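# Open the cabinet's bottom drawer with a two-arm robot

## Task

Pull the bottom drawer of the cabinet out to 90% or more of its full travel, leave it at rest, then release it and move the grippers away. It only counts if the drawer stays open on its own, with nothing from the robot holding it there.

## Robot and tools

ROBOT. Two six-joint UFACTORY 850-style arms, left_arm and right_arm. Each has a parallel two-finger gripper and a wrist camera. The base (URDF root) of left_arm sits at (+0.034, +0.478, 0) m with quat_wxyz (+0.999, 0, 0, -0.055). The base of right_arm sits at (-0.050, -0.370, 0) m with quat_wxyz (+1.000, 0, 0, +0.020).

SCENE FRAME. One frame is shared by both arms. Its origin is on the table top, midway between the arms. +z is up, +x points out across the table, and left_arm is on the +y side. The arm names are labels only and do not match the left or right of any picture.

CAMERAS. There are four, each 504x504 pixels, returned in this order: cam_head_left, cam_head_right, cam_left_wrist, cam_right_wrist. In a wrist camera's optical frame, +z looks forward, +x is rightward in the image and +y is downward.

TOOL execute_actions. Arguments: "actions" (required) and "pictures" (optional boolean; pictures come by default). "actions" is a list with zero or one entry.
- Empty list []: sends nothing and just reports the current state.
- Motion entry {"rows": [...], "steps": n}: rows is a list of 1 to 15 rows. steps is 1 to 15 and defaults to 15. One control step lasts 1/30 s. Row k is used on step k, and if there are fewer rows than steps, the final row keeps being used.
- Wait entry {"steps": n}: n is up to 300. No new command is sent. It returns once n steps have gone by since the previous result, and your reply time is counted within those steps.

ROW LAYOUT. Every row holds exactly 14 numbers covering both arms, even when only one arm should move. The first seven are left_arm: waist, shoulder, elbow, forearm roll, wrist pitch, wrist roll, gripper opening. The last seven are right_arm in the same order. The joint values are absolute target angles in radians, on the same scale as the Joint positions lines. They are not offsets. To keep an arm still, resend its current angles. The stated joint ranges in radians are: waist -6.283 to 6.283, shoulder -2.304 to 2.304, elbow -4.224 to 0.061, forearm roll -6.283 to 6.283, wrist pitch -2.164 to 2.164, wrist roll -6.283 to 6.283. The real ends may differ from these by up to 0.010 rad either way.

REFUSED CALLS. A call is rejected, and nothing is sent, if any target is more than 0.010 rad beyond a range end and also further out than that joint's angle in the last result. A target past the real end is clipped to that end. The line "joint sent to its limit" then appears, possibly in a later result. If the line does not appear, that does not prove there is room left.

GRIPPER OPENING. This is an absolute command from -1 (closed) to +1 (fully open, a 0.084 m gap between the pads).

MOTION LIMITS.
- Each joint target moves at most 3.14 rad/s and takes 0.16 s to reach that speed. All joints of an arm are slowed together, so they finish at the same time.
- On every step, each target is kept within 0.623 rad of the measured angle.
- If the targets would put the gripper more than 70 mm from where it is measured, they are pulled back toward the current angles.
- As a result, large moves need several calls.
- Between calls, the arms keep heading for the last row sent. They stop once everything is nearly still or blocked, or once any step is HELD. After that, only a new motion entry makes them move or press further.

RESULTS.
- State line, one block per arm (left_arm: … | right_arm: …): end_effector_position in m, end_effector_quat_wxyz, then linear (m/s) and angular (rad/s) velocity, all in the scene frame.
- The position is the pinch point between the closed pads, about 2 cm behind the fingertips. The fingertips reach roughly 10 mm further along gripper +z as the fingers close.
- The fingers point along the gripper's +z axis and close along its y axis.
- Printed positions can be somewhat wrong, more so at long reach.
- Joint positions and Joint velocities: for each arm, six joints (rad, rad/s), then the pad gap (m, m/s).
- grip_measured: the measured finger opening, on the same -1 to +1 scale as the command.
- "joint command not followed": a clearance check changed or blocked some joint targets. The rest of the row still ran.
- HELD: marks steps on which your row, or part of it, was not sent.
- MOTOR HOT: a motor has reached 65 °C.
- OVER-TEMPERATURE FAULT: a motor reached 80 °C, and that arm is braked until it cools.

GRIPPING. To keep hold of something, command an opening clearly below grip_measured. The larger the gap, the firmer the squeeze, up to about 24 N per pad for parts up to about 6 cm wide. Closing fast can push harder and may spring the fingers open. Sending back the grip_measured value still presses lightly, and wide parts may slip.

THE JOB. Find the bottom drawer and its handle in the head cameras. Bring one gripper to the handle and grasp or hook it. Then draw the drawer straight out along its slide, in small steps. After it is nearly fully extended, open the fingers and back the gripper away without dragging the drawer. Check that the drawer remains open and motionless.

AVOID.
- Letting the two arms collide or press against each other.
- Shoving hard against the cabinet.
- Yanking the drawer so it slams.
- Knocking anything off the table.
- Exceeding the contact-torque load limits (N m): waist 52.2, shoulder 52.2, elbow 43.5, forearm roll 23.4, wrist pitch 16.5, wrist roll 16.5. A held object's weight adds to these loads. Reaching a limit stops the arm, backs the joint off, holds it for 10 s and drops the rest of the call.
- Holding loads for long, which heats the motors.
- Being surprised by brief outside tugs on a held part.

OTHER TOOLS.
- zoom_image: arguments camera (one of the four names) and region [x0, y0, x1, y1] in pixels from the top-left corner, at most 504 by 504. It returns a closer view of that camera's latest image.
- read_manual: optional section, "licences" only. It returns licence texts and does not move anything.
- finished_scene: argument scene, the number of the current scene. It ends the scene permanently and reports whether the goal was met. Replying without any tool call ends the whole run.

Each tool is called after "Emit:" by a JSON object that holds its "fn" and its "kwargs", one argument or row to a line.

## Session

Emit:
{"fn": "execute_actions", "kwargs": {
  "actions": []
}}

Scene clock: 0.00 s of 3900.00 s.
left_arm: end_effector_position=(+0.3752, +0.5524, +0.3586) grip_measured=+1.00 end_effector_quat_wxyz=(+0.040, +0.370, +0.673, -0.640) end_effector_velocity=(+0.000, -0.000, -0.000) end_effector_angular_velocity=(-0.001, +0.000, +0.000) | right_arm: end_effector_position=(+0.5041, -0.5604, +0.3621) grip_measured=+1.00 end_effector_quat_wxyz=(-0.024, +0.467, +0.884, -0.006) end_effector_velocity=(-0.000, +0.000, -0.000) end_effector_angular_velocity=(+0.000, -0.000, -0.000)
Joint positions: left_arm=[ 0.692 -0.52  -1.025 -0.557 -1.824 -1.269  0.084] | right_arm=[-0.369 -0.423 -1.402 -0.006 -1.027 -2.495  0.084]
Joint velocities: left_arm=[-0.    -0.001  0.    -0.001  0.     0.001  0.   ] | right_arm=[0.    0.    0.001 0.    0.001 0.    0.   ]
Motor temperatures (°C, as the motors report them): left_arm=[22 22 23 26 24 30] | right_arm=[23 21 22 25 24 27]

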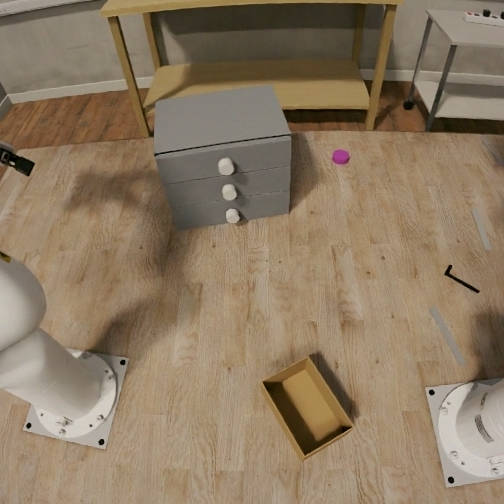

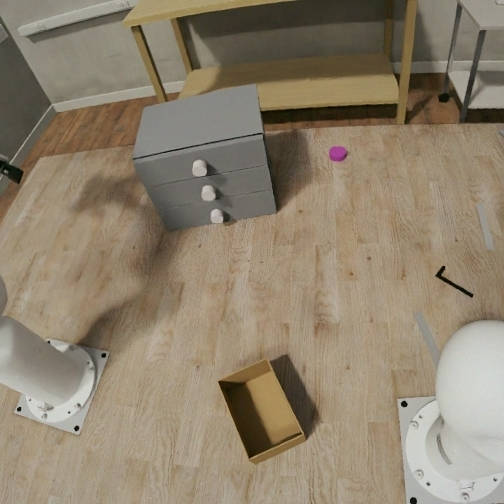

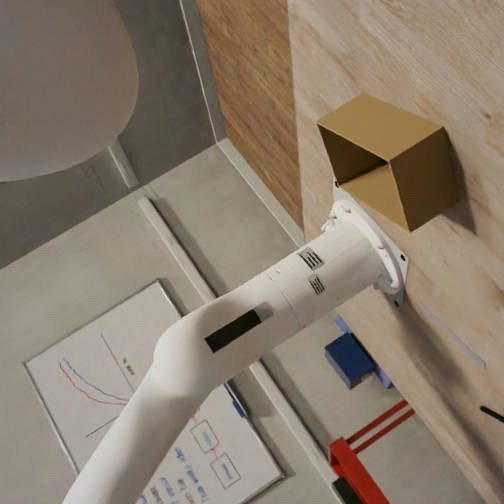

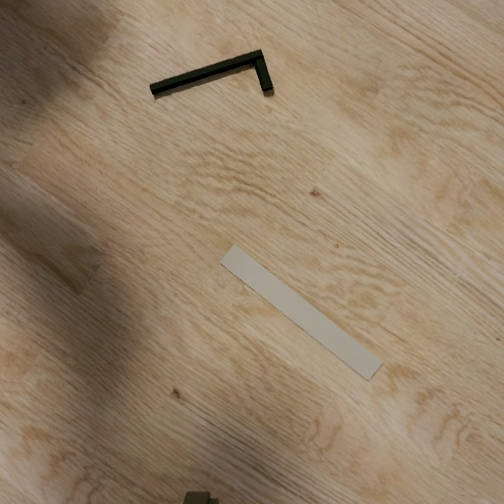

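Emit:
{"fn": "zoom_image", "kwargs": {
  "camera": "cam_head_left",
  "region": [130, 70, 320, 260]
}}

Emit:
{"fn": "zoom_image", "kwargs": {
  "camera": "cam_head_right",
  "region": [110, 70, 300, 260]
}}

Region (130, 70, 320, 260) of cam_head_left's 504x504 image, scaled by 2.653, with more detail than that image has.

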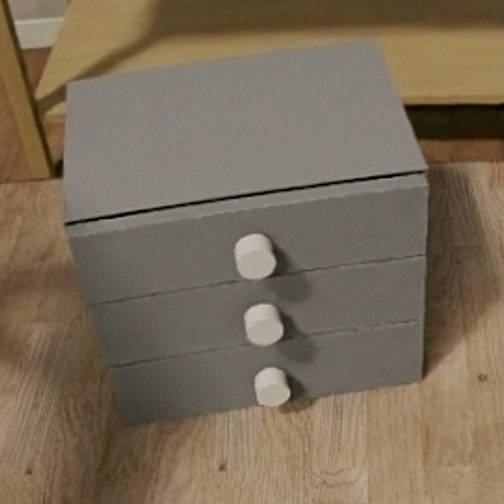

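Region (110, 70, 300, 260) of cam_head_right's 504x504 image, scaled by 2.653, with more detail than that image has.

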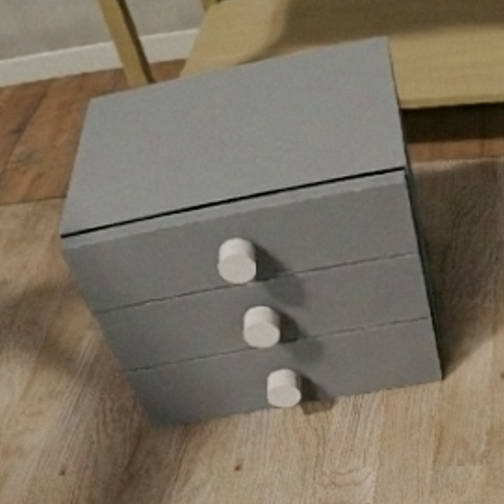

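Emit:
{"fn": "zoom_image", "kwargs": {
  "camera": "cam_head_left",
  "region": [0, 320, 168, 488]
}}

Emit:
{"fn": "zoom_image", "kwargs": {
  "camera": "cam_head_left",
  "region": [376, 356, 504, 504]
}}

Emit:
{"fn": "zoom_image", "kwargs": {
  "camera": "cam_head_left",
  "region": [400, 190, 504, 380]
}}

Region (0, 320, 168, 488) of cam_head_left's 504x504 image, scaled by 3.000, with more detail than that image has.

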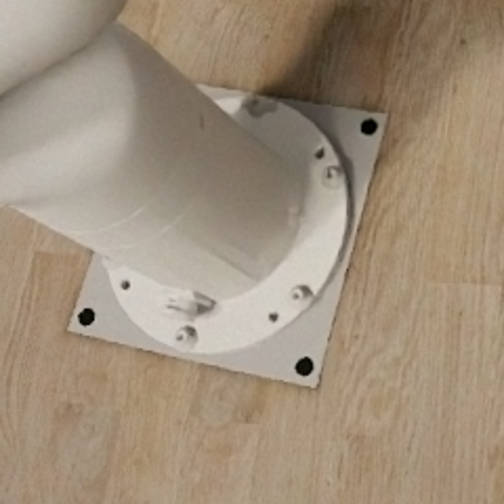

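Region (376, 356, 504, 504) of cam_head_left's 504x504 image, scaled by 3.405, with more detail than that image has; it fills the left 436 columns of this view, and the rest is white.

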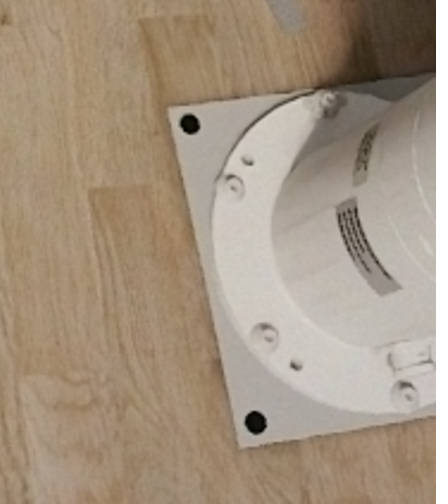

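Region (400, 190, 504, 380) of cam_head_left's 504x504 image, scaled by 2.653, with more detail than that image has; it fills the left 276 columns of this view, and the rest is white.

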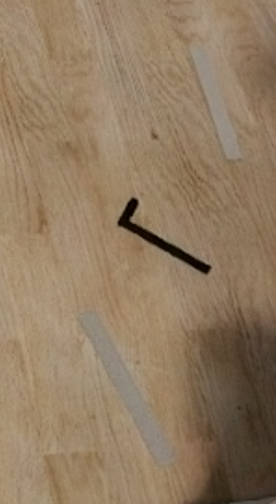

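Emit:
{"fn": "execute_actions", "kwargs": {
  "actions": [
    {"rows": [[-0.25,-0.39,-0.72,0.335,-1.48,-2.06,1,-0.369,-0.423,-1.402,0.776,-1.513,-2.303,1]], "steps": 12}
  ],
  "pictures": false
}}

Emit:
{"fn": "execute_actions", "kwargs": {
  "actions": [
    {"rows": [[-1.403,-0.547,-0.642,1.425,-1.059,-3.033,1,-0.369,-0.423,-1.402,0.776,-1.513,-2.303,1]], "steps": 15}
  ],
  "pictures": false
}}

Scene clock: 120.40 s of 3900.00 s.
left_arm: end_effector_position=(+0.2911, +0.4868, +0.3060) grip_measured=+1.00 end_effector_quat_wxyz=(-0.322, +0.455, +0.675, -0.483) end_effector_velocity=(-0.289, -0.088, -0.157) end_effector_angular_velocity=(+2.162, +0.421, -2.826) | right_arm: end_effector_position=(+0.4823, -0.4406, +0.3974) grip_measured=+1.00 end_effector_quat_wxyz=(-0.213, +0.578, +0.770, +0.165) end_effector_velocity=(+0.015, +0.388, +0.225) end_effector_angular_velocity=(+1.712, +0.447, -0.886)
Joint positions: left_arm=[ 0.312 -0.454 -0.871 -0.177 -1.649 -1.641  0.084] | right_arm=[-0.369 -0.423 -1.402  0.458 -1.333 -2.374  0.084]
Joint velocities: left_arm=[-1.759  0.228  0.538  1.749  0.607 -1.504 -0.   ] | right_arm=[ 0.     0.001  0.     1.633 -0.915  0.363  0.   ]
Motor temperatures (°C, as the motors report them): left_arm=[22 22 24 26 24 30] | right_arm=[23 22 23 25 24 27]
Steps of this call (steps 1 to 130: nothing new was sent; then 115.67 s passed at rest; steps 131 to 142: all 12 steps of this action). Readings (joint positions):
131: left_arm=[0.691 -0.520 -1.025 -0.557 -1.824 -1.269] | right_arm=[-0.369 -0.423 -1.402 -0.005 -1.027 -2.495]
132: left_arm=[0.689 -0.519 -1.024 -0.554 -1.822 -1.273] | right_arm=[-0.369 -0.423 -1.402 -0.003 -1.030 -2.494]
134: left_arm=[0.653 -0.512 -1.006 -0.516 -1.801 -1.311] | right_arm=[-0.369 -0.423 -1.402 0.035 -1.060 -2.482]
138: left_arm=[0.503 -0.483 -0.938 -0.368 -1.725 -1.458] | right_arm=[-0.369 -0.423 -1.402 0.239 -1.207 -2.424]
142: the state above

Scene clock: 120.90 s of 3900.00 s.
left_arm: end_effector_position=(+0.3149, +0.4419, +0.1886) grip_measured=+1.00 end_effector_quat_wxyz=(-0.473, +0.704, +0.498, +0.179) end_effector_velocity=(+0.221, -0.307, -0.078) end_effector_angular_velocity=(+0.275, -1.341, -2.260) | right_arm: end_effector_position=(+0.4899, -0.3741, +0.4534) grip_measured=+1.00 end_effector_quat_wxyz=(-0.326, +0.593, +0.679, +0.284) end_effector_velocity=(+0.001, +0.004, +0.005) end_effector_angular_velocity=(+0.026, +0.005, -0.008)
Joint positions: left_arm=[-0.518 -0.519 -0.688  0.64  -1.194 -2.433  0.084] | right_arm=[-0.369 -0.423 -1.402  0.773 -1.512 -2.304  0.084]
Joint velocities: left_arm=[-1.48  -0.079  0.134  1.481  0.397 -1.476  0.   ] | right_arm=[ 0.     0.     0.001  0.024 -0.013  0.004 -0.   ]
Motor temperatures (°C, as the motors report them): left_arm=[22 22 24 26 24 30] | right_arm=[23 22 23 25 24 27]
Steps of this call (steps 1 to 15: all 15 steps of this action). Readings (joint positions):
1: left_arm=[0.250 -0.446 -0.852 -0.116 -1.629 -1.692] | right_arm=[-0.369 -0.423 -1.402 0.512 -1.364 -2.362]
2: left_arm=[0.185 -0.440 -0.834 -0.055 -1.606 -1.742] | right_arm=[-0.369 -0.423 -1.402 0.566 -1.394 -2.350]
4: left_arm=[0.074 -0.442 -0.805 0.042 -1.535 -1.829] | right_arm=[-0.369 -0.423 -1.402 0.665 -1.449 -2.328]
8: left_arm=[-0.113 -0.483 -0.749 0.237 -1.374 -2.031] | right_arm=[-0.369 -0.423 -1.402 0.751 -1.499 -2.309]
15: the state above

Emit:
{"fn": "execute_actions", "kwargs": {
  "actions": []
}}

Scene clock: 123.33 s of 3900.00 s.
left_arm: end_effector_position=(+0.2665, +0.1176, +0.1651) grip_measured=+1.00 end_effector_quat_wxyz=(-0.038, +0.863, +0.065, +0.499) end_effector_velocity=(-0.000, +0.001, -0.001) end_effector_angular_velocity=(-0.000, +0.003, +0.001) | right_arm: end_effector_position=(+0.4901, -0.3736, +0.4540) grip_measured=+1.00 end_effector_quat_wxyz=(-0.327, +0.593, +0.678, +0.285) end_effector_velocity=(-0.000, +0.000, -0.000) end_effector_angular_velocity=(+0.000, +0.000, +0.000)
Joint positions: left_arm=[-1.403 -0.547 -0.642  1.425 -1.059 -3.033  0.084] | right_arm=[-0.369 -0.423 -1.402  0.776 -1.513 -2.303  0.084]
Joint velocities: left_arm=[ 0.001  0.     0.001 -0.001  0.003 -0.    -0.   ] | right_arm=[ 0.    -0.     0.     0.    -0.    -0.001 -0.   ]
Motor temperatures (°C, as the motors report them): left_arm=[22 22 24 26 24 30] | right_arm=[23 22 23 25 24 27]
Steps of this call (steps 1 to 45: the robot went on to your last target; steps 46 to 73: nothing new was sent). Readings (joint positions):
1: left_arm=[-0.566 -0.522 -0.684 0.688 -1.182 -2.481] | right_arm=[-0.369 -0.423 -1.402 0.774 -1.512 -2.303]
2: left_arm=[-0.611 -0.524 -0.681 0.733 -1.172 -2.526] | right_arm=[-0.369 -0.423 -1.402 0.774 -1.512 -2.303]
4: left_arm=[-0.696 -0.527 -0.675 0.818 -1.155 -2.602] | right_arm=[-0.369 -0.423 -1.402 0.775 -1.513 -2.303]
8: left_arm=[-0.849 -0.532 -0.667 0.965 -1.131 -2.709] | right_arm=[-0.369 -0.423 -1.402 0.776 -1.513 -2.303]
73: the state above
All arms were judged still, so your last target was given up. Only a new action makes them travel on or press farther. Fingers that are still opening or closing keep moving.

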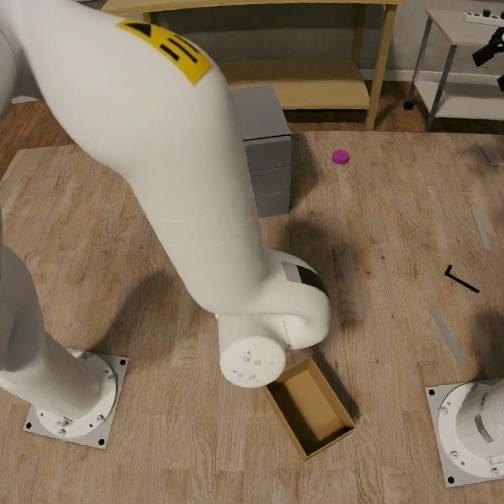

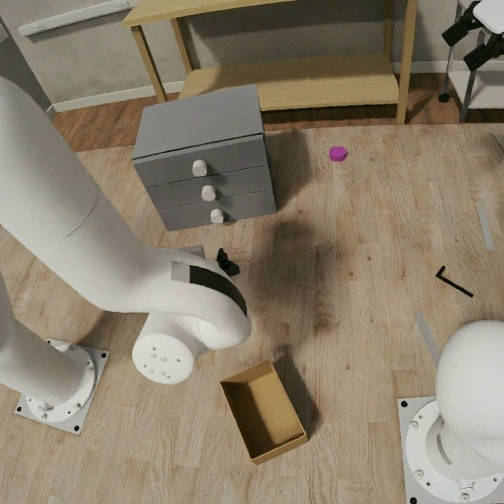

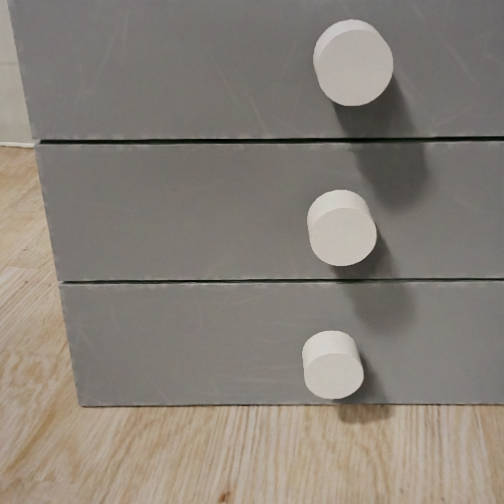

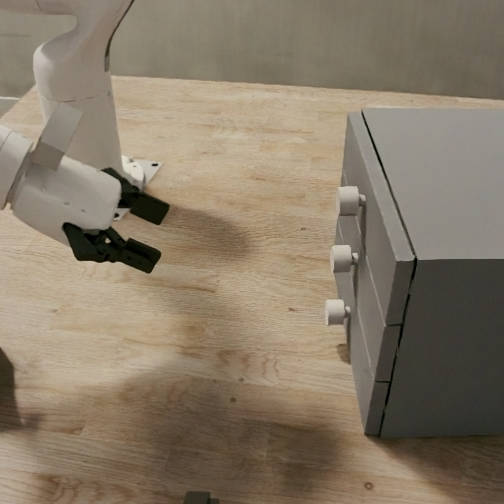

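Emit:
{"fn": "zoom_image", "kwargs": {
  "camera": "cam_left_wrist",
  "region": [252, 260, 420, 428]
}}

Emit:
{"fn": "zoom_image", "kwargs": {
  "camera": "cam_left_wrist",
  "region": [230, 0, 482, 290]
}}

Emit:
{"fn": "zoom_image", "kwargs": {
  "camera": "cam_left_wrist",
  "region": [0, 120, 150, 430]
}}

Emit:
{"fn": "zoom_image", "kwargs": {
  "camera": "cam_right_wrist",
  "region": [300, 170, 440, 450]
}}

Region (252, 260, 420, 428) of cam_left_wrist's 504x504 image, scaled by 3.000, with more detail than that image has.

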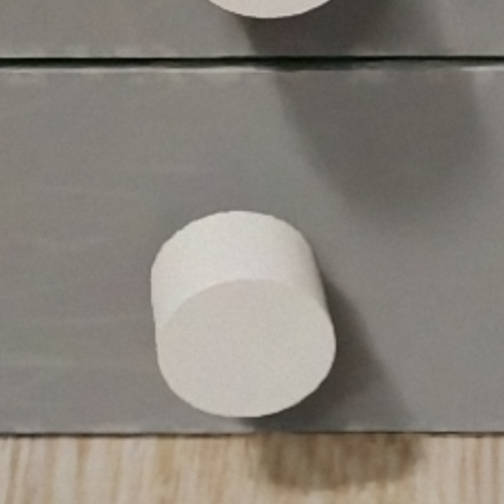

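Region (230, 0, 482, 290) of cam_left_wrist's 504x504 image, scaled by 1.738, with more detail than that image has; it fills the left 438 columns of this view, and the rest is white.

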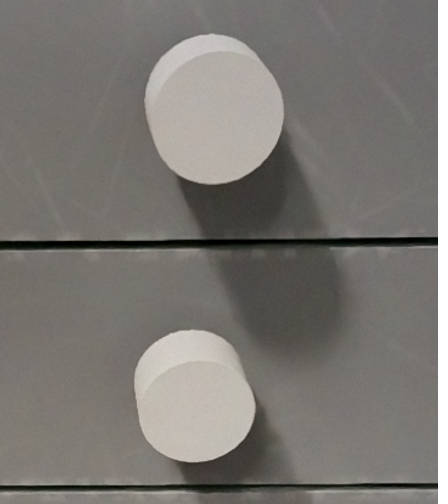

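Region (0, 120, 150, 430) of cam_left_wrist's 504x504 image, scaled by 1.626, with more detail than that image has; it fills the left 244 columns of this view, and the rest is white.

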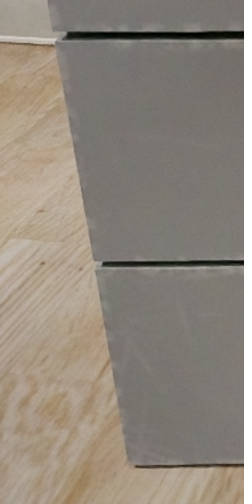

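Region (300, 170, 440, 450) of cam_right_wrist's 504x504 image, scaled by 1.800, with more detail than that image has.

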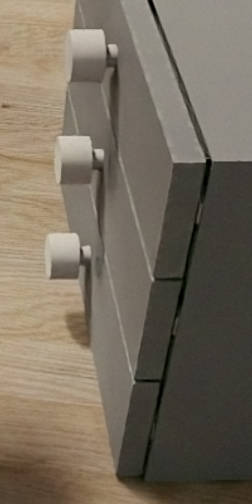

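Emit:
{"fn": "execute_actions", "kwargs": {
  "actions": [
    {"rows": [[-1.0943,-0.773,-0.7528,1.7986,-1.0516,-3.1642,1,-0.369,-0.423,-1.402,0.776,-1.513,-2.303,1]], "steps": 15}
  ],
  "pictures": false
}}

Emit:
{"fn": "execute_actions", "kwargs": {
  "actions": [
    {"steps": 10}
  ]
}}

Scene clock: 223.50 s of 3900.00 s.
left_arm: end_effector_position=(+0.3850, +0.1223, +0.0967) grip_measured=+1.00 end_effector_quat_wxyz=(-0.039, +0.863, +0.065, +0.499) end_effector_velocity=(+0.077, +0.013, -0.052) end_effector_angular_velocity=(-0.016, +0.019, -0.008) | right_arm: end_effector_position=(+0.4901, -0.3736, +0.4540) grip_measured=+1.00 end_effector_quat_wxyz=(-0.327, +0.593, +0.678, +0.285) end_effector_velocity=(-0.000, -0.000, +0.000) end_effector_angular_velocity=(-0.000, +0.000, +0.000)
Joint positions: left_arm=[-1.112 -0.76  -0.746  1.776 -1.052 -3.156  0.084] | right_arm=[-0.369 -0.423 -1.402  0.776 -1.513 -2.303  0.084]
Joint velocities: left_arm=[ 0.194 -0.142 -0.076  0.245  0.004 -0.088  0.   ] | right_arm=[ 0. -0. -0. -0. -0.  0.  0.]
Motor temperatures (°C, as the motors report them): left_arm=[22 22 24 26 24 30] | right_arm=[23 22 23 25 24 27]
Steps of this call (steps 1 to 90: nothing new was sent; then 96.67 s passed at rest; steps 91 to 105: all 15 steps of this action). Readings (joint positions):
91: left_arm=[-1.403 -0.547 -0.642 1.425 -1.059 -3.033] | right_arm=[-0.369 -0.423 -1.402 0.776 -1.513 -2.303]
92: left_arm=[-1.401 -0.549 -0.643 1.428 -1.059 -3.034] | right_arm=[-0.369 -0.423 -1.402 0.776 -1.513 -2.303]
94: left_arm=[-1.371 -0.571 -0.655 1.466 -1.058 -3.048] | right_arm=[-0.369 -0.423 -1.402 0.776 -1.513 -2.303]
98: left_arm=[-1.255 -0.655 -0.695 1.603 -1.055 -3.096] | right_arm=[-0.369 -0.423 -1.402 0.776 -1.513 -2.303]
105: the state above

Scene clock: 223.83 s of 3900.00 s.
left_arm: end_effector_position=(+0.3917, +0.1232, +0.0923) grip_measured=+1.00 end_effector_quat_wxyz=(-0.038, +0.864, +0.065, +0.499) end_effector_velocity=(+0.003, +0.001, -0.002) end_effector_angular_velocity=(-0.001, +0.000, +0.002) | right_arm: end_effector_position=(+0.4901, -0.3736, +0.4540) grip_measured=+1.00 end_effector_quat_wxyz=(-0.327, +0.593, +0.678, +0.285) end_effector_velocity=(-0.000, +0.000, -0.000) end_effector_angular_velocity=(+0.001, +0.001, -0.000)
Joint positions: left_arm=[-1.095 -0.772 -0.753  1.798 -1.052 -3.164  0.084] | right_arm=[-0.369 -0.423 -1.402  0.776 -1.513 -2.303  0.084]
Joint velocities: left_arm=[ 0.008 -0.005 -0.003  0.007 -0.    -0.003 -0.   ] | right_arm=[ 0.     0.     0.001  0.    -0.     0.001 -0.   ]
Motor temperatures (°C, as the motors report them): left_arm=[22 22 24 26 24 30] | right_arm=[23 22 23 25 24 27]
Steps of this call (steps 1 to 10: the robot went on to your last target). Readings (joint positions):
1: left_arm=[-1.107 -0.764 -0.748 1.783 -1.052 -3.159] | right_arm=[-0.369 -0.423 -1.402 0.776 -1.513 -2.303]
2: left_arm=[-1.103 -0.767 -0.749 1.788 -1.052 -3.160] | right_arm=[-0.369 -0.423 -1.402 0.776 -1.513 -2.303]
4: left_arm=[-1.099 -0.769 -0.751 1.793 -1.052 -3.162] | right_arm=[-0.369 -0.423 -1.402 0.776 -1.513 -2.303]
8: left_arm=[-1.096 -0.772 -0.752 1.797 -1.052 -3.164] | right_arm=[-0.369 -0.423 -1.402 0.776 -1.513 -2.303]
10: the state above

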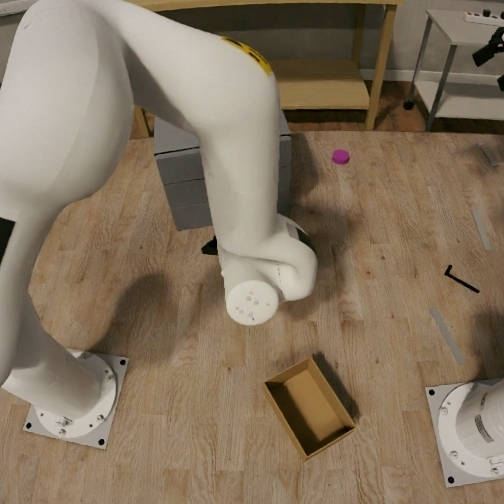

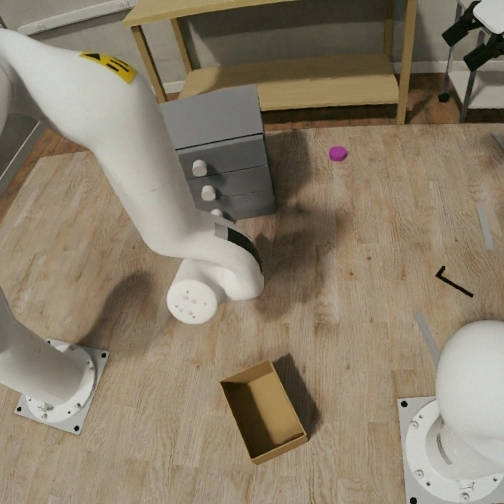

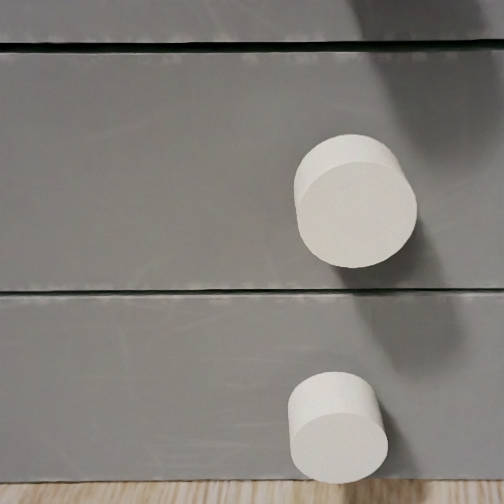

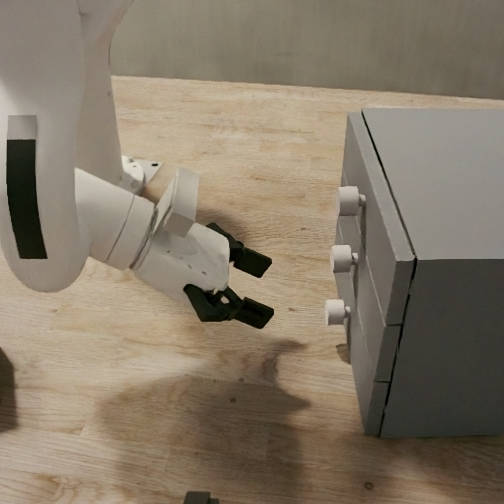

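Emit:
{"fn": "zoom_image", "kwargs": {
  "camera": "cam_left_wrist",
  "region": [260, 348, 416, 504]
}}

Emit:
{"fn": "zoom_image", "kwargs": {
  "camera": "cam_left_wrist",
  "region": [270, 120, 450, 300]
}}

Emit:
{"fn": "zoom_image", "kwargs": {
  "camera": "cam_right_wrist",
  "region": [190, 210, 370, 390]
}}

Region (260, 348, 416, 504) of cam_left_wrist's 504x504 image, scaled by 3.231, with more detail than that image has.

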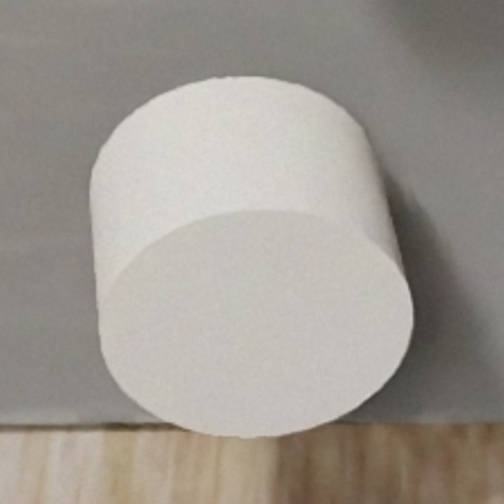

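Region (270, 120, 450, 300) of cam_left_wrist's 504x504 image, scaled by 2.800, with more detail than that image has.

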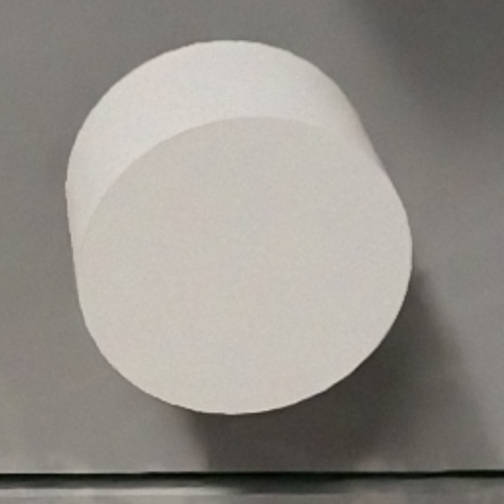

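Region (190, 210, 370, 390) of cam_right_wrist's 504x504 image, scaled by 2.800, with more detail than that image has.

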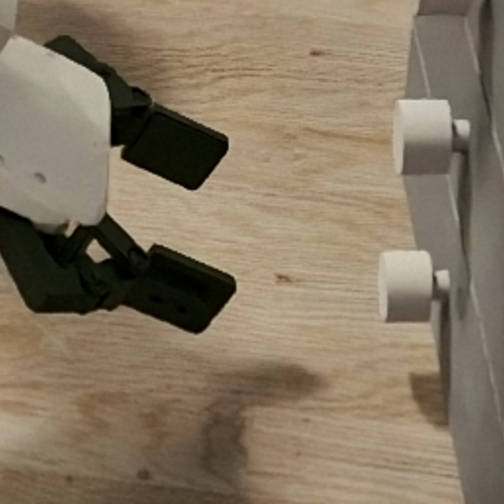

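Emit:
{"fn": "execute_actions", "kwargs": {
  "actions": [
    {"rows": [[-0.9046,-0.9161,-0.8561,2.0078,-1.0718,-3.2044,0.45,-0.369,-0.423,-1.402,0.776,-1.513,-2.303,1]], "steps": 15}
  ],
  "pictures": false
}}

Emit:
{"fn": "execute_actions", "kwargs": {
  "actions": [
    {"rows": [[-0.9046,-0.9161,-0.8561,2.0078,-1.0718,-3.2044,0.4,-0.369,-0.423,-1.402,0.776,-1.513,-2.303,1],[-0.9046,-0.9161,-0.8561,2.0078,-1.0718,-3.2044,0.3,-0.369,-0.423,-1.402,0.776,-1.513,-2.303,1],[-0.9046,-0.9161,-0.8561,2.0078,-1.0718,-3.2044,0.2,-0.369,-0.423,-1.402,0.776,-1.513,-2.303,1],[-0.9046,-0.9161,-0.8561,2.0078,-1.0718,-3.2044,0.1,-0.369,-0.423,-1.402,0.776,-1.513,-2.303,1]], "steps": 8}
  ]
}}

Scene clock: 308.60 s of 3900.00 s.
left_arm: end_effector_position=(+0.4710, +0.1408, +0.0461) grip_measured=+0.44 end_effector_quat_wxyz=(-0.038, +0.864, +0.065, +0.499) end_effector_velocity=(+0.015, +0.003, -0.008) end_effector_angular_velocity=(-0.007, -0.001, -0.002) | right_arm: end_effector_position=(+0.4901, -0.3736, +0.4540) grip_measured=+1.00 end_effector_quat_wxyz=(-0.327, +0.593, +0.678, +0.285) end_effector_velocity=(-0.000, -0.000, -0.000) end_effector_angular_velocity=(-0.000, +0.000, +0.000)
Joint positions: left_arm=[-0.909 -0.913 -0.854  2.003 -1.071 -3.204  0.063] | right_arm=[-0.369 -0.423 -1.402  0.776 -1.513 -2.303  0.084]
Joint velocities: left_arm=[ 0.034 -0.026 -0.022  0.042 -0.004 -0.01  -0.   ] | right_arm=[ 0.    -0.     0.    -0.001  0.    -0.     0.   ]
Motor temperatures (°C, as the motors report them): left_arm=[22 22 24 26 24 30] | right_arm=[23 22 23 25 24 27]
Steps of this call (steps 1 to 30: the robot went on to your last target; steps 31 to 100: nothing new was sent; then 80.93 s passed at rest; steps 101 to 115: all 15 steps of this action). Readings (joint positions):
101: left_arm=[-1.094 -0.773 -0.753 1.799 -1.052 -3.164] | right_arm=[-0.369 -0.423 -1.402 0.776 -1.513 -2.303]
102: left_arm=[-1.092 -0.775 -0.754 1.802 -1.052 -3.165] | right_arm=[-0.369 -0.423 -1.402 0.776 -1.513 -2.303]
104: left_arm=[-1.060 -0.799 -0.773 1.839 -1.056 -3.172] | right_arm=[-0.369 -0.423 -1.402 0.776 -1.513 -2.303]
108: left_arm=[-0.953 -0.879 -0.829 1.953 -1.066 -3.194] | right_arm=[-0.369 -0.423 -1.402 0.776 -1.513 -2.303]
115: the state above

Scene clock: 308.87 s of 3900.00 s.
left_arm: end_effector_position=(+0.4725, +0.1413, +0.0452) grip_measured=+0.09 end_effector_quat_wxyz=(-0.038, +0.864, +0.065, +0.499) end_effector_velocity=(+0.000, +0.000, -0.002) end_effector_angular_velocity=(+0.002, +0.001, -0.001) | right_arm: end_effector_position=(+0.4901, -0.3736, +0.4540) grip_measured=+1.00 end_effector_quat_wxyz=(-0.327, +0.593, +0.678, +0.285) end_effector_velocity=(-0.000, +0.000, +0.000) end_effector_angular_velocity=(+0.001, +0.000, +0.000)
Joint positions: left_arm=[-0.905 -0.916 -0.856  2.007 -1.072 -3.204  0.048] | right_arm=[-0.369 -0.423 -1.402  0.776 -1.513 -2.303  0.084]
Joint velocities: left_arm=[ 0.001 -0.004 -0.001  0.003 -0.001 -0.    -0.002] | right_arm=[ 0.     0.     0.     0.001 -0.    -0.     0.   ]
Motor temperatures (°C, as the motors report them): left_arm=[22 22 24 26 24 30] | right_arm=[23 22 23 25 24 27]
Steps of this call (steps 1 to 8: all 8 steps of this action). Readings (joint positions):
1: left_arm=[-0.908 -0.914 -0.855 2.005 -1.072 -3.204] | right_arm=[-0.369 -0.423 -1.402 0.776 -1.513 -2.303]
2: left_arm=[-0.907 -0.914 -0.855 2.005 -1.072 -3.204] | right_arm=[-0.369 -0.423 -1.402 0.776 -1.513 -2.303]
4: left_arm=[-0.906 -0.915 -0.855 2.007 -1.072 -3.204] | right_arm=[-0.369 -0.423 -1.402 0.776 -1.513 -2.303]
8: the state above

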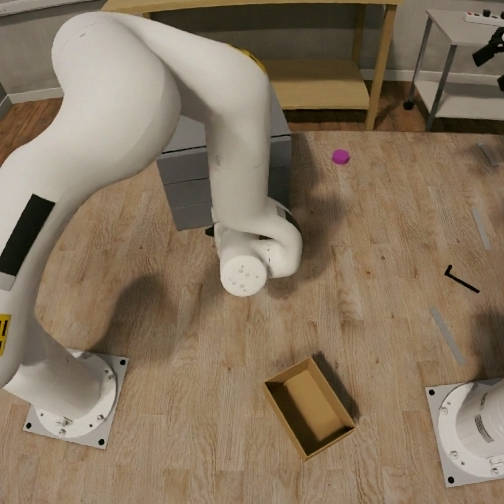

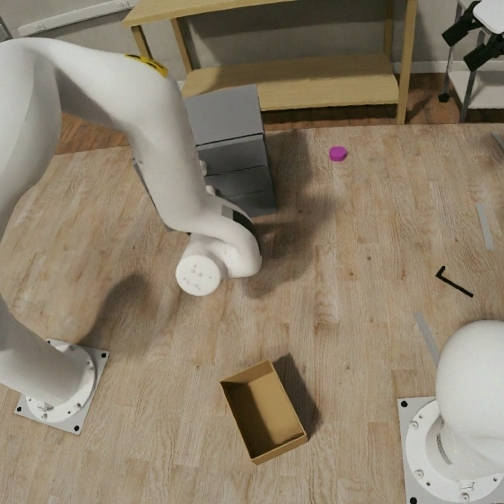

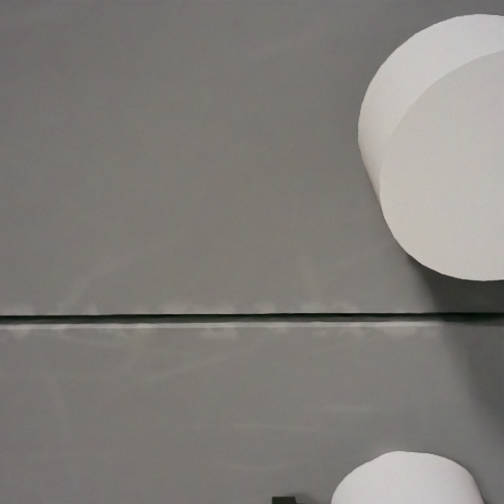

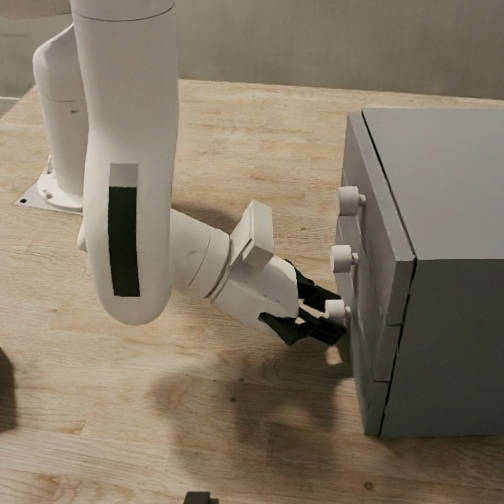

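Emit:
{"fn": "zoom_image", "kwargs": {
  "camera": "cam_right_wrist",
  "region": [270, 260, 380, 370]
}}

Emit:
{"fn": "zoom_image", "kwargs": {
  "camera": "cam_left_wrist",
  "region": [252, 420, 504, 504]
}}

Region (270, 260, 380, 370) of cam_right_wrist's 504x504 image, scaled by 4.582, with more detail than that image has.

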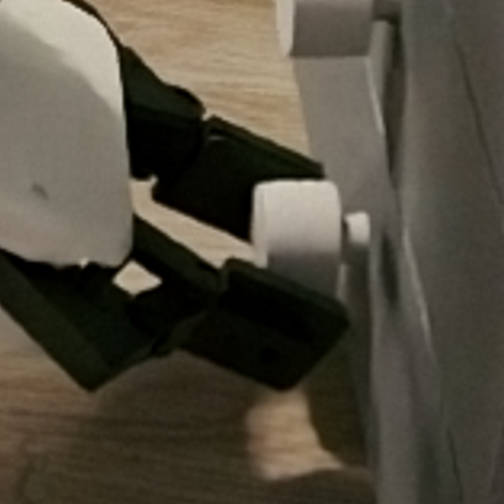

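Region (252, 420, 504, 504) of cam_left_wrist's 504x504 image, scaled by 2.000, with more detail than that image has.

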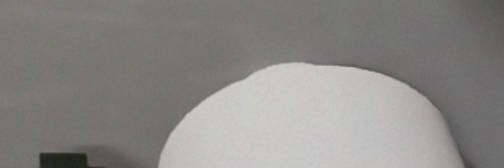

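Emit:
{"fn": "execute_actions", "kwargs": {
  "actions": [
    {"rows": [[-0.8963,-0.9156,-0.8543,2.0165,-1.0728,-3.2055,0.05,-0.369,-0.423,-1.402,0.776,-1.513,-2.303,1],[-0.8963,-0.9156,-0.8543,2.0165,-1.0728,-3.2055,0.0,-0.369,-0.423,-1.402,0.776,-1.513,-2.303,1],[-0.8963,-0.9156,-0.8543,2.0165,-1.0728,-3.2055,-0.05,-0.369,-0.423,-1.402,0.776,-1.513,-2.303,1],[-0.8963,-0.9156,-0.8543,2.0165,-1.0728,-3.2055,-0.1,-0.369,-0.423,-1.402,0.776,-1.513,-2.303,1],[-0.8963,-0.9156,-0.8543,2.0165,-1.0728,-3.2055,-0.14,-0.369,-0.423,-1.402,0.776,-1.513,-2.303,1],[-0.8963,-0.9156,-0.8543,2.0165,-1.0728,-3.2055,-0.18,-0.369,-0.423,-1.402,0.776,-1.513,-2.303,1],[-0.8963,-0.9156,-0.8543,2.0165,-1.0728,-3.2055,-0.21,-0.369,-0.423,-1.402,0.776,-1.513,-2.303,1],[-0.8963,-0.9156,-0.8543,2.0165,-1.0728,-3.2055,-0.24,-0.369,-0.423,-1.402,0.776,-1.513,-2.303,1],[-0.8963,-0.9156,-0.8543,2.0165,-1.0728,-3.2055,-0.27,-0.369,-0.423,-1.402,0.776,-1.513,-2.303,1],[-0.8963,-0.9156,-0.8543,2.0165,-1.0728,-3.2055,-0.3,-0.369,-0.423,-1.402,0.776,-1.513,-2.303,1],[-0.8963,-0.9156,-0.8543,2.0165,-1.0728,-3.2055,-0.34,-0.369,-0.423,-1.402,0.776,-1.513,-2.303,1],[-0.8963,-0.9156,-0.8543,2.0165,-1.0728,-3.2055,-0.4,-0.369,-0.423,-1.402,0.776,-1.513,-2.303,1],[-0.8963,-0.9156,-0.8543,2.0165,-1.0728,-3.2055,-0.5,-0.369,-0.423,-1.402,0.776,-1.513,-2.303,1],[-0.8963,-0.9156,-0.8543,2.0165,-1.0728,-3.2055,-0.6,-0.369,-0.423,-1.402,0.776,-1.513,-2.303,1]], "steps": 14}
  ],
  "pictures": false
}}

Emit:
{"fn": "execute_actions", "kwargs": {
  "actions": [
    {"rows": [[-0.8985,-0.9153,-0.8533,2.0147,-1.073,-3.2063,-0.6,-0.369,-0.423,-1.402,0.776,-1.513,-2.303,1],[-0.9028,-0.9148,-0.8514,2.0112,-1.0733,-3.2079,-0.6,-0.369,-0.423,-1.402,0.776,-1.513,-2.303,1],[-0.9093,-0.914,-0.8485,2.0058,-1.0737,-3.2103,-0.6,-0.369,-0.423,-1.402,0.776,-1.513,-2.303,1],[-0.9178,-0.9128,-0.8443,1.9989,-1.0745,-3.2136,-0.6,-0.369,-0.423,-1.402,0.776,-1.513,-2.303,1],[-0.9287,-0.9114,-0.8395,1.9899,-1.0752,-3.2175,-0.6,-0.369,-0.423,-1.402,0.776,-1.513,-2.303,1],[-0.9396,-0.9101,-0.8348,1.9809,-1.0759,-3.2214,-0.6,-0.369,-0.423,-1.402,0.776,-1.513,-2.303,1],[-0.9508,-0.9089,-0.8305,1.9715,-1.0762,-3.2251,-0.6,-0.369,-0.423,-1.402,0.776,-1.513,-2.303,1],[-0.962,-0.9077,-0.826,1.9622,-1.0766,-3.2288,-0.6,-0.369,-0.423,-1.402,0.776,-1.513,-2.303,1],[-0.9732,-0.9066,-0.8218,1.9527,-1.0769,-3.2324,-0.6,-0.369,-0.423,-1.402,0.776,-1.513,-2.303,1],[-0.9844,-0.9054,-0.8176,1.9433,-1.0772,-3.2361,-0.6,-0.369,-0.423,-1.402,0.776,-1.513,-2.303,1],[-0.9959,-0.9044,-0.8138,1.9334,-1.0772,-3.2394,-0.6,-0.369,-0.423,-1.402,0.776,-1.513,-2.303,1],[-1.0074,-0.9034,-0.81,1.9236,-1.0771,-3.2428,-0.6,-0.369,-0.423,-1.402,0.776,-1.513,-2.303,1],[-1.019,-0.9024,-0.8064,1.9136,-1.077,-3.2461,-0.6,-0.369,-0.423,-1.402,0.776,-1.513,-2.303,1],[-1.0305,-0.9014,-0.8028,1.9037,-1.0769,-3.2494,-0.6,-0.369,-0.423,-1.402,0.776,-1.513,-2.303,1],[-1.0423,-0.9006,-0.7996,1.8933,-1.0765,-3.2523,-0.6,-0.369,-0.423,-1.402,0.776,-1.513,-2.303,1]], "steps": 15}
  ],
  "pictures": false
}}

Emit:
{"fn": "execute_actions", "kwargs": {
  "actions": [
    {"rows": [[-1.0541,-0.8998,-0.7964,1.883,-1.0761,-3.2553,-0.6,-0.369,-0.423,-1.402,0.776,-1.513,-2.303,1],[-1.066,-0.899,-0.7933,1.8726,-1.0756,-3.2582,-0.6,-0.369,-0.423,-1.402,0.776,-1.513,-2.303,1],[-1.0778,-0.8982,-0.7903,1.8622,-1.0751,-3.2611,-0.6,-0.369,-0.423,-1.402,0.776,-1.513,-2.303,1],[-1.0898,-0.8976,-0.7877,1.8514,-1.0743,-3.2636,-0.6,-0.369,-0.423,-1.402,0.776,-1.513,-2.303,1],[-1.1019,-0.8969,-0.7851,1.8407,-1.0736,-3.2662,-0.6,-0.369,-0.423,-1.402,0.776,-1.513,-2.303,1],[-1.1139,-0.8963,-0.7827,1.8297,-1.0727,-3.2686,-0.6,-0.369,-0.423,-1.402,0.776,-1.513,-2.303,1],[-1.126,-0.8957,-0.7803,1.8189,-1.0719,-3.271,-0.6,-0.369,-0.423,-1.402,0.776,-1.513,-2.303,1],[-1.1383,-0.8952,-0.7783,1.8077,-1.0708,-3.273,-0.6,-0.369,-0.423,-1.402,0.776,-1.513,-2.303,1],[-1.1505,-0.8948,-0.7764,1.7965,-1.0698,-3.275,-0.6,-0.369,-0.423,-1.402,0.776,-1.513,-2.303,1],[-1.1604,-0.8944,-0.7749,1.7874,-1.0688,-3.2765,-0.6,-0.369,-0.423,-1.402,0.776,-1.513,-2.303,1],[-1.1677,-0.8942,-0.7738,1.7807,-1.0682,-3.2777,-0.6,-0.369,-0.423,-1.402,0.776,-1.513,-2.303,1],[-1.1726,-0.894,-0.7732,1.7762,-1.0677,-3.2784,-0.6,-0.369,-0.423,-1.402,0.776,-1.513,-2.303,1],[-1.1751,-0.8939,-0.7728,1.7739,-1.0675,-3.2788,-0.6,-0.369,-0.423,-1.402,0.776,-1.513,-2.303,1]], "steps": 15}
  ]
}}

Scene clock: 383.10 s of 3900.00 s.
left_arm: end_effector_position=(+0.4752, +0.1439, +0.0450) grip_measured=-0.29 end_effector_quat_wxyz=(-0.038, +0.864, +0.065, +0.499) end_effector_velocity=(-0.000, -0.000, +0.000) end_effector_angular_velocity=(-0.001, -0.001, -0.001) | right_arm: end_effector_position=(+0.4901, -0.3736, +0.4540) grip_measured=+1.00 end_effector_quat_wxyz=(-0.327, +0.593, +0.678, +0.285) end_effector_velocity=(-0.000, -0.000, -0.000) end_effector_angular_velocity=(-0.001, +0.001, -0.000)
Joint positions: left_arm=[-0.897 -0.916 -0.854  2.016 -1.073 -3.206  0.032] | right_arm=[-0.369 -0.423 -1.402  0.776 -1.513 -2.303  0.084]
Joint velocities: left_arm=[-0.     0.     0.     0.001 -0.001 -0.001  0.   ] | right_arm=[ 0.     0.     0.    -0.     0.     0.001 -0.   ]
Motor temperatures (°C, as the motors report them): left_arm=[22 22 24 26 24 30] | right_arm=[23 22 23 25 24 27]
Steps of this call (steps 1 to 15: the robot went on to your last target; steps 16 to 100: nothing new was sent; then 70.43 s passed at rest; steps 101 to 114: all 14 steps of this action). Readings (joint positions):
101: left_arm=[-0.905 -0.916 -0.856 2.008 -1.072 -3.204] | right_arm=[-0.369 -0.423 -1.402 0.776 -1.513 -2.303]
102: left_arm=[-0.904 -0.916 -0.856 2.009 -1.072 -3.205] | right_arm=[-0.369 -0.423 -1.402 0.776 -1.513 -2.303]
104: left_arm=[-0.900 -0.916 -0.855 2.013 -1.072 -3.205] | right_arm=[-0.369 -0.423 -1.402 0.776 -1.513 -2.303]
108: left_arm=[-0.897 -0.916 -0.854 2.016 -1.073 -3.205] | right_arm=[-0.369 -0.423 -1.402 0.776 -1.513 -2.303]
114: the state above

Scene clock: 383.60 s of 3900.00 s.
left_arm: end_effector_position=(+0.4304, +0.1363, +0.0449) grip_measured=-0.29 end_effector_quat_wxyz=(-0.038, +0.864, +0.065, +0.498) end_effector_velocity=(-0.145, -0.024, +0.000) end_effector_angular_velocity=(-0.001, +0.001, -0.001) | right_arm: end_effector_position=(+0.4901, -0.3736, +0.4540) grip_measured=+1.00 end_effector_quat_wxyz=(-0.327, +0.593, +0.678, +0.285) end_effector_velocity=(+0.000, -0.000, +0.000) end_effector_angular_velocity=(-0.001, -0.001, -0.000)
Joint positions: left_arm=[-0.997 -0.904 -0.814  1.932 -1.077 -3.239  0.032] | right_arm=[-0.369 -0.423 -1.402  0.776 -1.513 -2.303  0.084]
Joint velocities: left_arm=[-0.336  0.032  0.113 -0.287  0.001 -0.1    0.   ] | right_arm=[ 0.    -0.    -0.001 -0.     0.     0.    -0.   ]
Motor temperatures (°C, as the motors report them): left_arm=[22 22 24 26 24 30] | right_arm=[23 22 23 25 24 27]
Steps of this call (steps 1 to 15: all 15 steps of this action). Readings (joint positions):
1: left_arm=[-0.897 -0.916 -0.854 2.016 -1.073 -3.206] | right_arm=[-0.369 -0.423 -1.402 0.776 -1.513 -2.303]
2: left_arm=[-0.897 -0.916 -0.854 2.016 -1.073 -3.206] | right_arm=[-0.369 -0.423 -1.402 0.776 -1.513 -2.303]
4: left_arm=[-0.900 -0.915 -0.853 2.013 -1.073 -3.207] | right_arm=[-0.369 -0.423 -1.402 0.776 -1.513 -2.303]
8: left_arm=[-0.924 -0.912 -0.842 1.993 -1.075 -3.216] | right_arm=[-0.369 -0.423 -1.402 0.776 -1.513 -2.303]
15: the state above

Scene clock: 384.10 s of 3900.00 s.
left_arm: end_effector_position=(+0.3622, +0.1249, +0.0449) grip_measured=-0.29 end_effector_quat_wxyz=(-0.037, +0.864, +0.065, +0.498) end_effector_velocity=(-0.061, -0.010, +0.001) end_effector_angular_velocity=(-0.003, -0.001, -0.000) | right_arm: end_effector_position=(+0.4901, -0.3736, +0.4540) grip_measured=+1.00 end_effector_quat_wxyz=(-0.327, +0.593, +0.678, +0.285) end_effector_velocity=(+0.000, -0.000, +0.000) end_effector_angular_velocity=(+0.000, -0.001, +0.000)
Joint positions: left_arm=[-1.162 -0.894 -0.775  1.786 -1.068 -3.276  0.032] | right_arm=[-0.369 -0.423 -1.402  0.776 -1.513 -2.303  0.084]
Joint velocities: left_arm=[-0.152  0.007  0.023 -0.138  0.013 -0.026  0.   ] | right_arm=[-0. -0. -0.  0. -0. -0.  0.]
Motor temperatures (°C, as the motors report them): left_arm=[22 22 24 26 24 30] | right_arm=[23 22 23 25 24 27]
Steps of this call (steps 1 to 15: all 15 steps of this action). Readings (joint positions):
1: left_arm=[-1.008 -0.903 -0.810 1.922 -1.077 -3.243] | right_arm=[-0.369 -0.423 -1.402 0.776 -1.513 -2.303]
2: left_arm=[-1.020 -0.903 -0.807 1.913 -1.077 -3.246] | right_arm=[-0.369 -0.423 -1.402 0.776 -1.513 -2.303]
4: left_arm=[-1.043 -0.901 -0.800 1.893 -1.076 -3.252] | right_arm=[-0.369 -0.423 -1.402 0.776 -1.513 -2.303]
8: left_arm=[-1.090 -0.898 -0.788 1.851 -1.074 -3.263] | right_arm=[-0.369 -0.423 -1.402 0.776 -1.513 -2.303]
15: the state above

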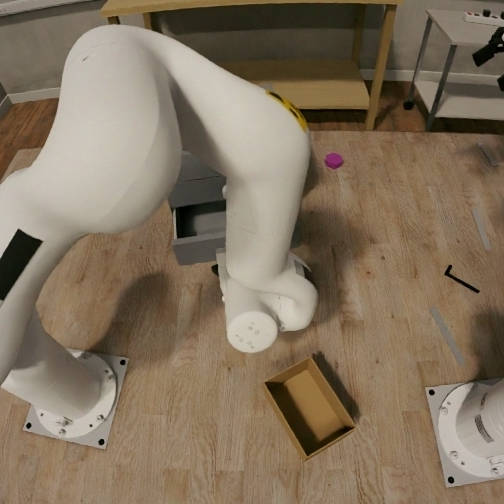

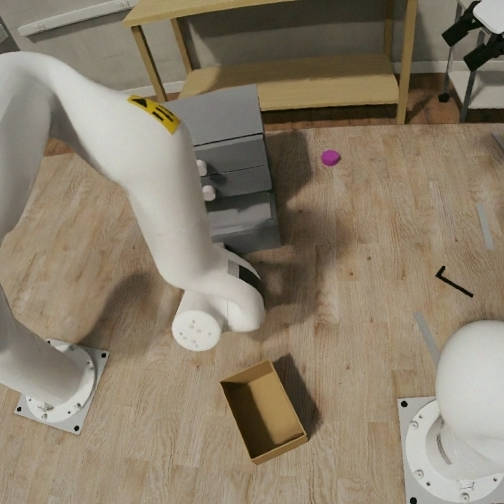

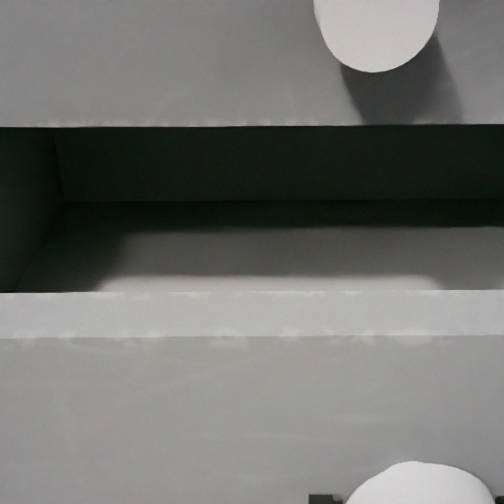

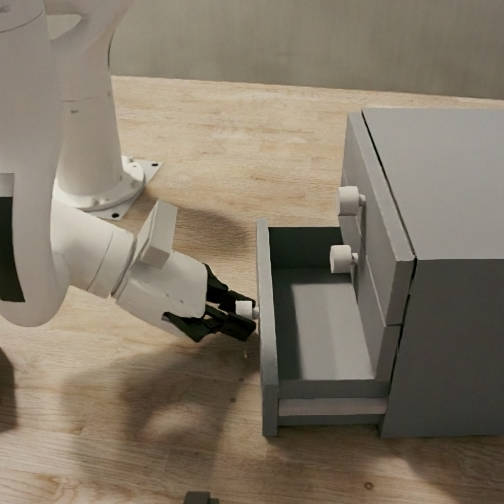

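Emit:
{"fn": "zoom_image", "kwargs": {
  "camera": "cam_right_wrist",
  "region": [230, 200, 430, 450]
}}

Emit:
{"fn": "execute_actions", "kwargs": {
  "actions": [],
  "pictures": false
}}

Region (230, 200, 430, 450) of cam_right_wrist's 504x504 image, scaled by 2.016, with more detail than that image has; it fills the left 403 columns of this view, and the rest is white.

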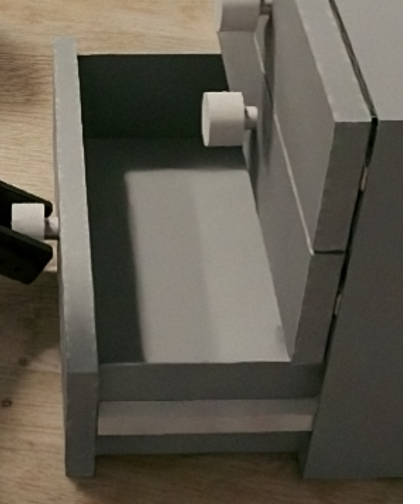

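Scene clock: 389.67 s of 3900.00 s.
left_arm: end_effector_position=(+0.3569, +0.1244, +0.0450) grip_measured=-0.29 end_effector_quat_wxyz=(-0.038, +0.864, +0.065, +0.499) end_effector_velocity=(+0.001, +0.000, +0.000) end_effector_angular_velocity=(+0.000, -0.001, +0.001) | right_arm: end_effector_position=(+0.4901, -0.3736, +0.4540) grip_measured=+1.00 end_effector_quat_wxyz=(-0.327, +0.593, +0.678, +0.285) end_effector_velocity=(+0.001, -0.000, +0.001) end_effector_angular_velocity=(-0.000, -0.002, -0.001)
Joint positions: left_arm=[-1.175 -0.894 -0.773  1.774 -1.068 -3.279  0.032] | right_arm=[-0.369 -0.423 -1.402  0.776 -1.513 -2.303  0.084]
Joint velocities: left_arm=[ 0.001 -0.001 -0.    -0.    -0.002 -0.    -0.   ] | right_arm=[ 0.    -0.    -0.002  0.001  0.     0.    -0.   ]
Motor temperatures (°C, as the motors report them): left_arm=[22 22 24 26 24 30] | right_arm=[23 22 23 25 24 27]
Steps of this call (steps 1 to 30: the robot went on to your last target; steps 31 to 100: nothing new was sent; then 2.23 s passed at rest). Readings (joint positions):
1: left_arm=[-1.166 -0.894 -0.774 1.783 -1.068 -3.277] | right_arm=[-0.369 -0.423 -1.402 0.776 -1.513 -2.303]
2: left_arm=[-1.169 -0.894 -0.774 1.780 -1.068 -3.278] | right_arm=[-0.369 -0.423 -1.402 0.776 -1.513 -2.303]
4: left_arm=[-1.172 -0.894 -0.774 1.777 -1.067 -3.278] | right_arm=[-0.369 -0.423 -1.402 0.776 -1.513 -2.303]
8: left_arm=[-1.174 -0.894 -0.773 1.775 -1.067 -3.279] | right_arm=[-0.369 -0.423 -1.402 0.776 -1.513 -2.303]
100: the state above
All arms were judged still, so your last target was given up. Only a new action makes them travel on or press farther. Fingers that are still opening or closing keep moving.


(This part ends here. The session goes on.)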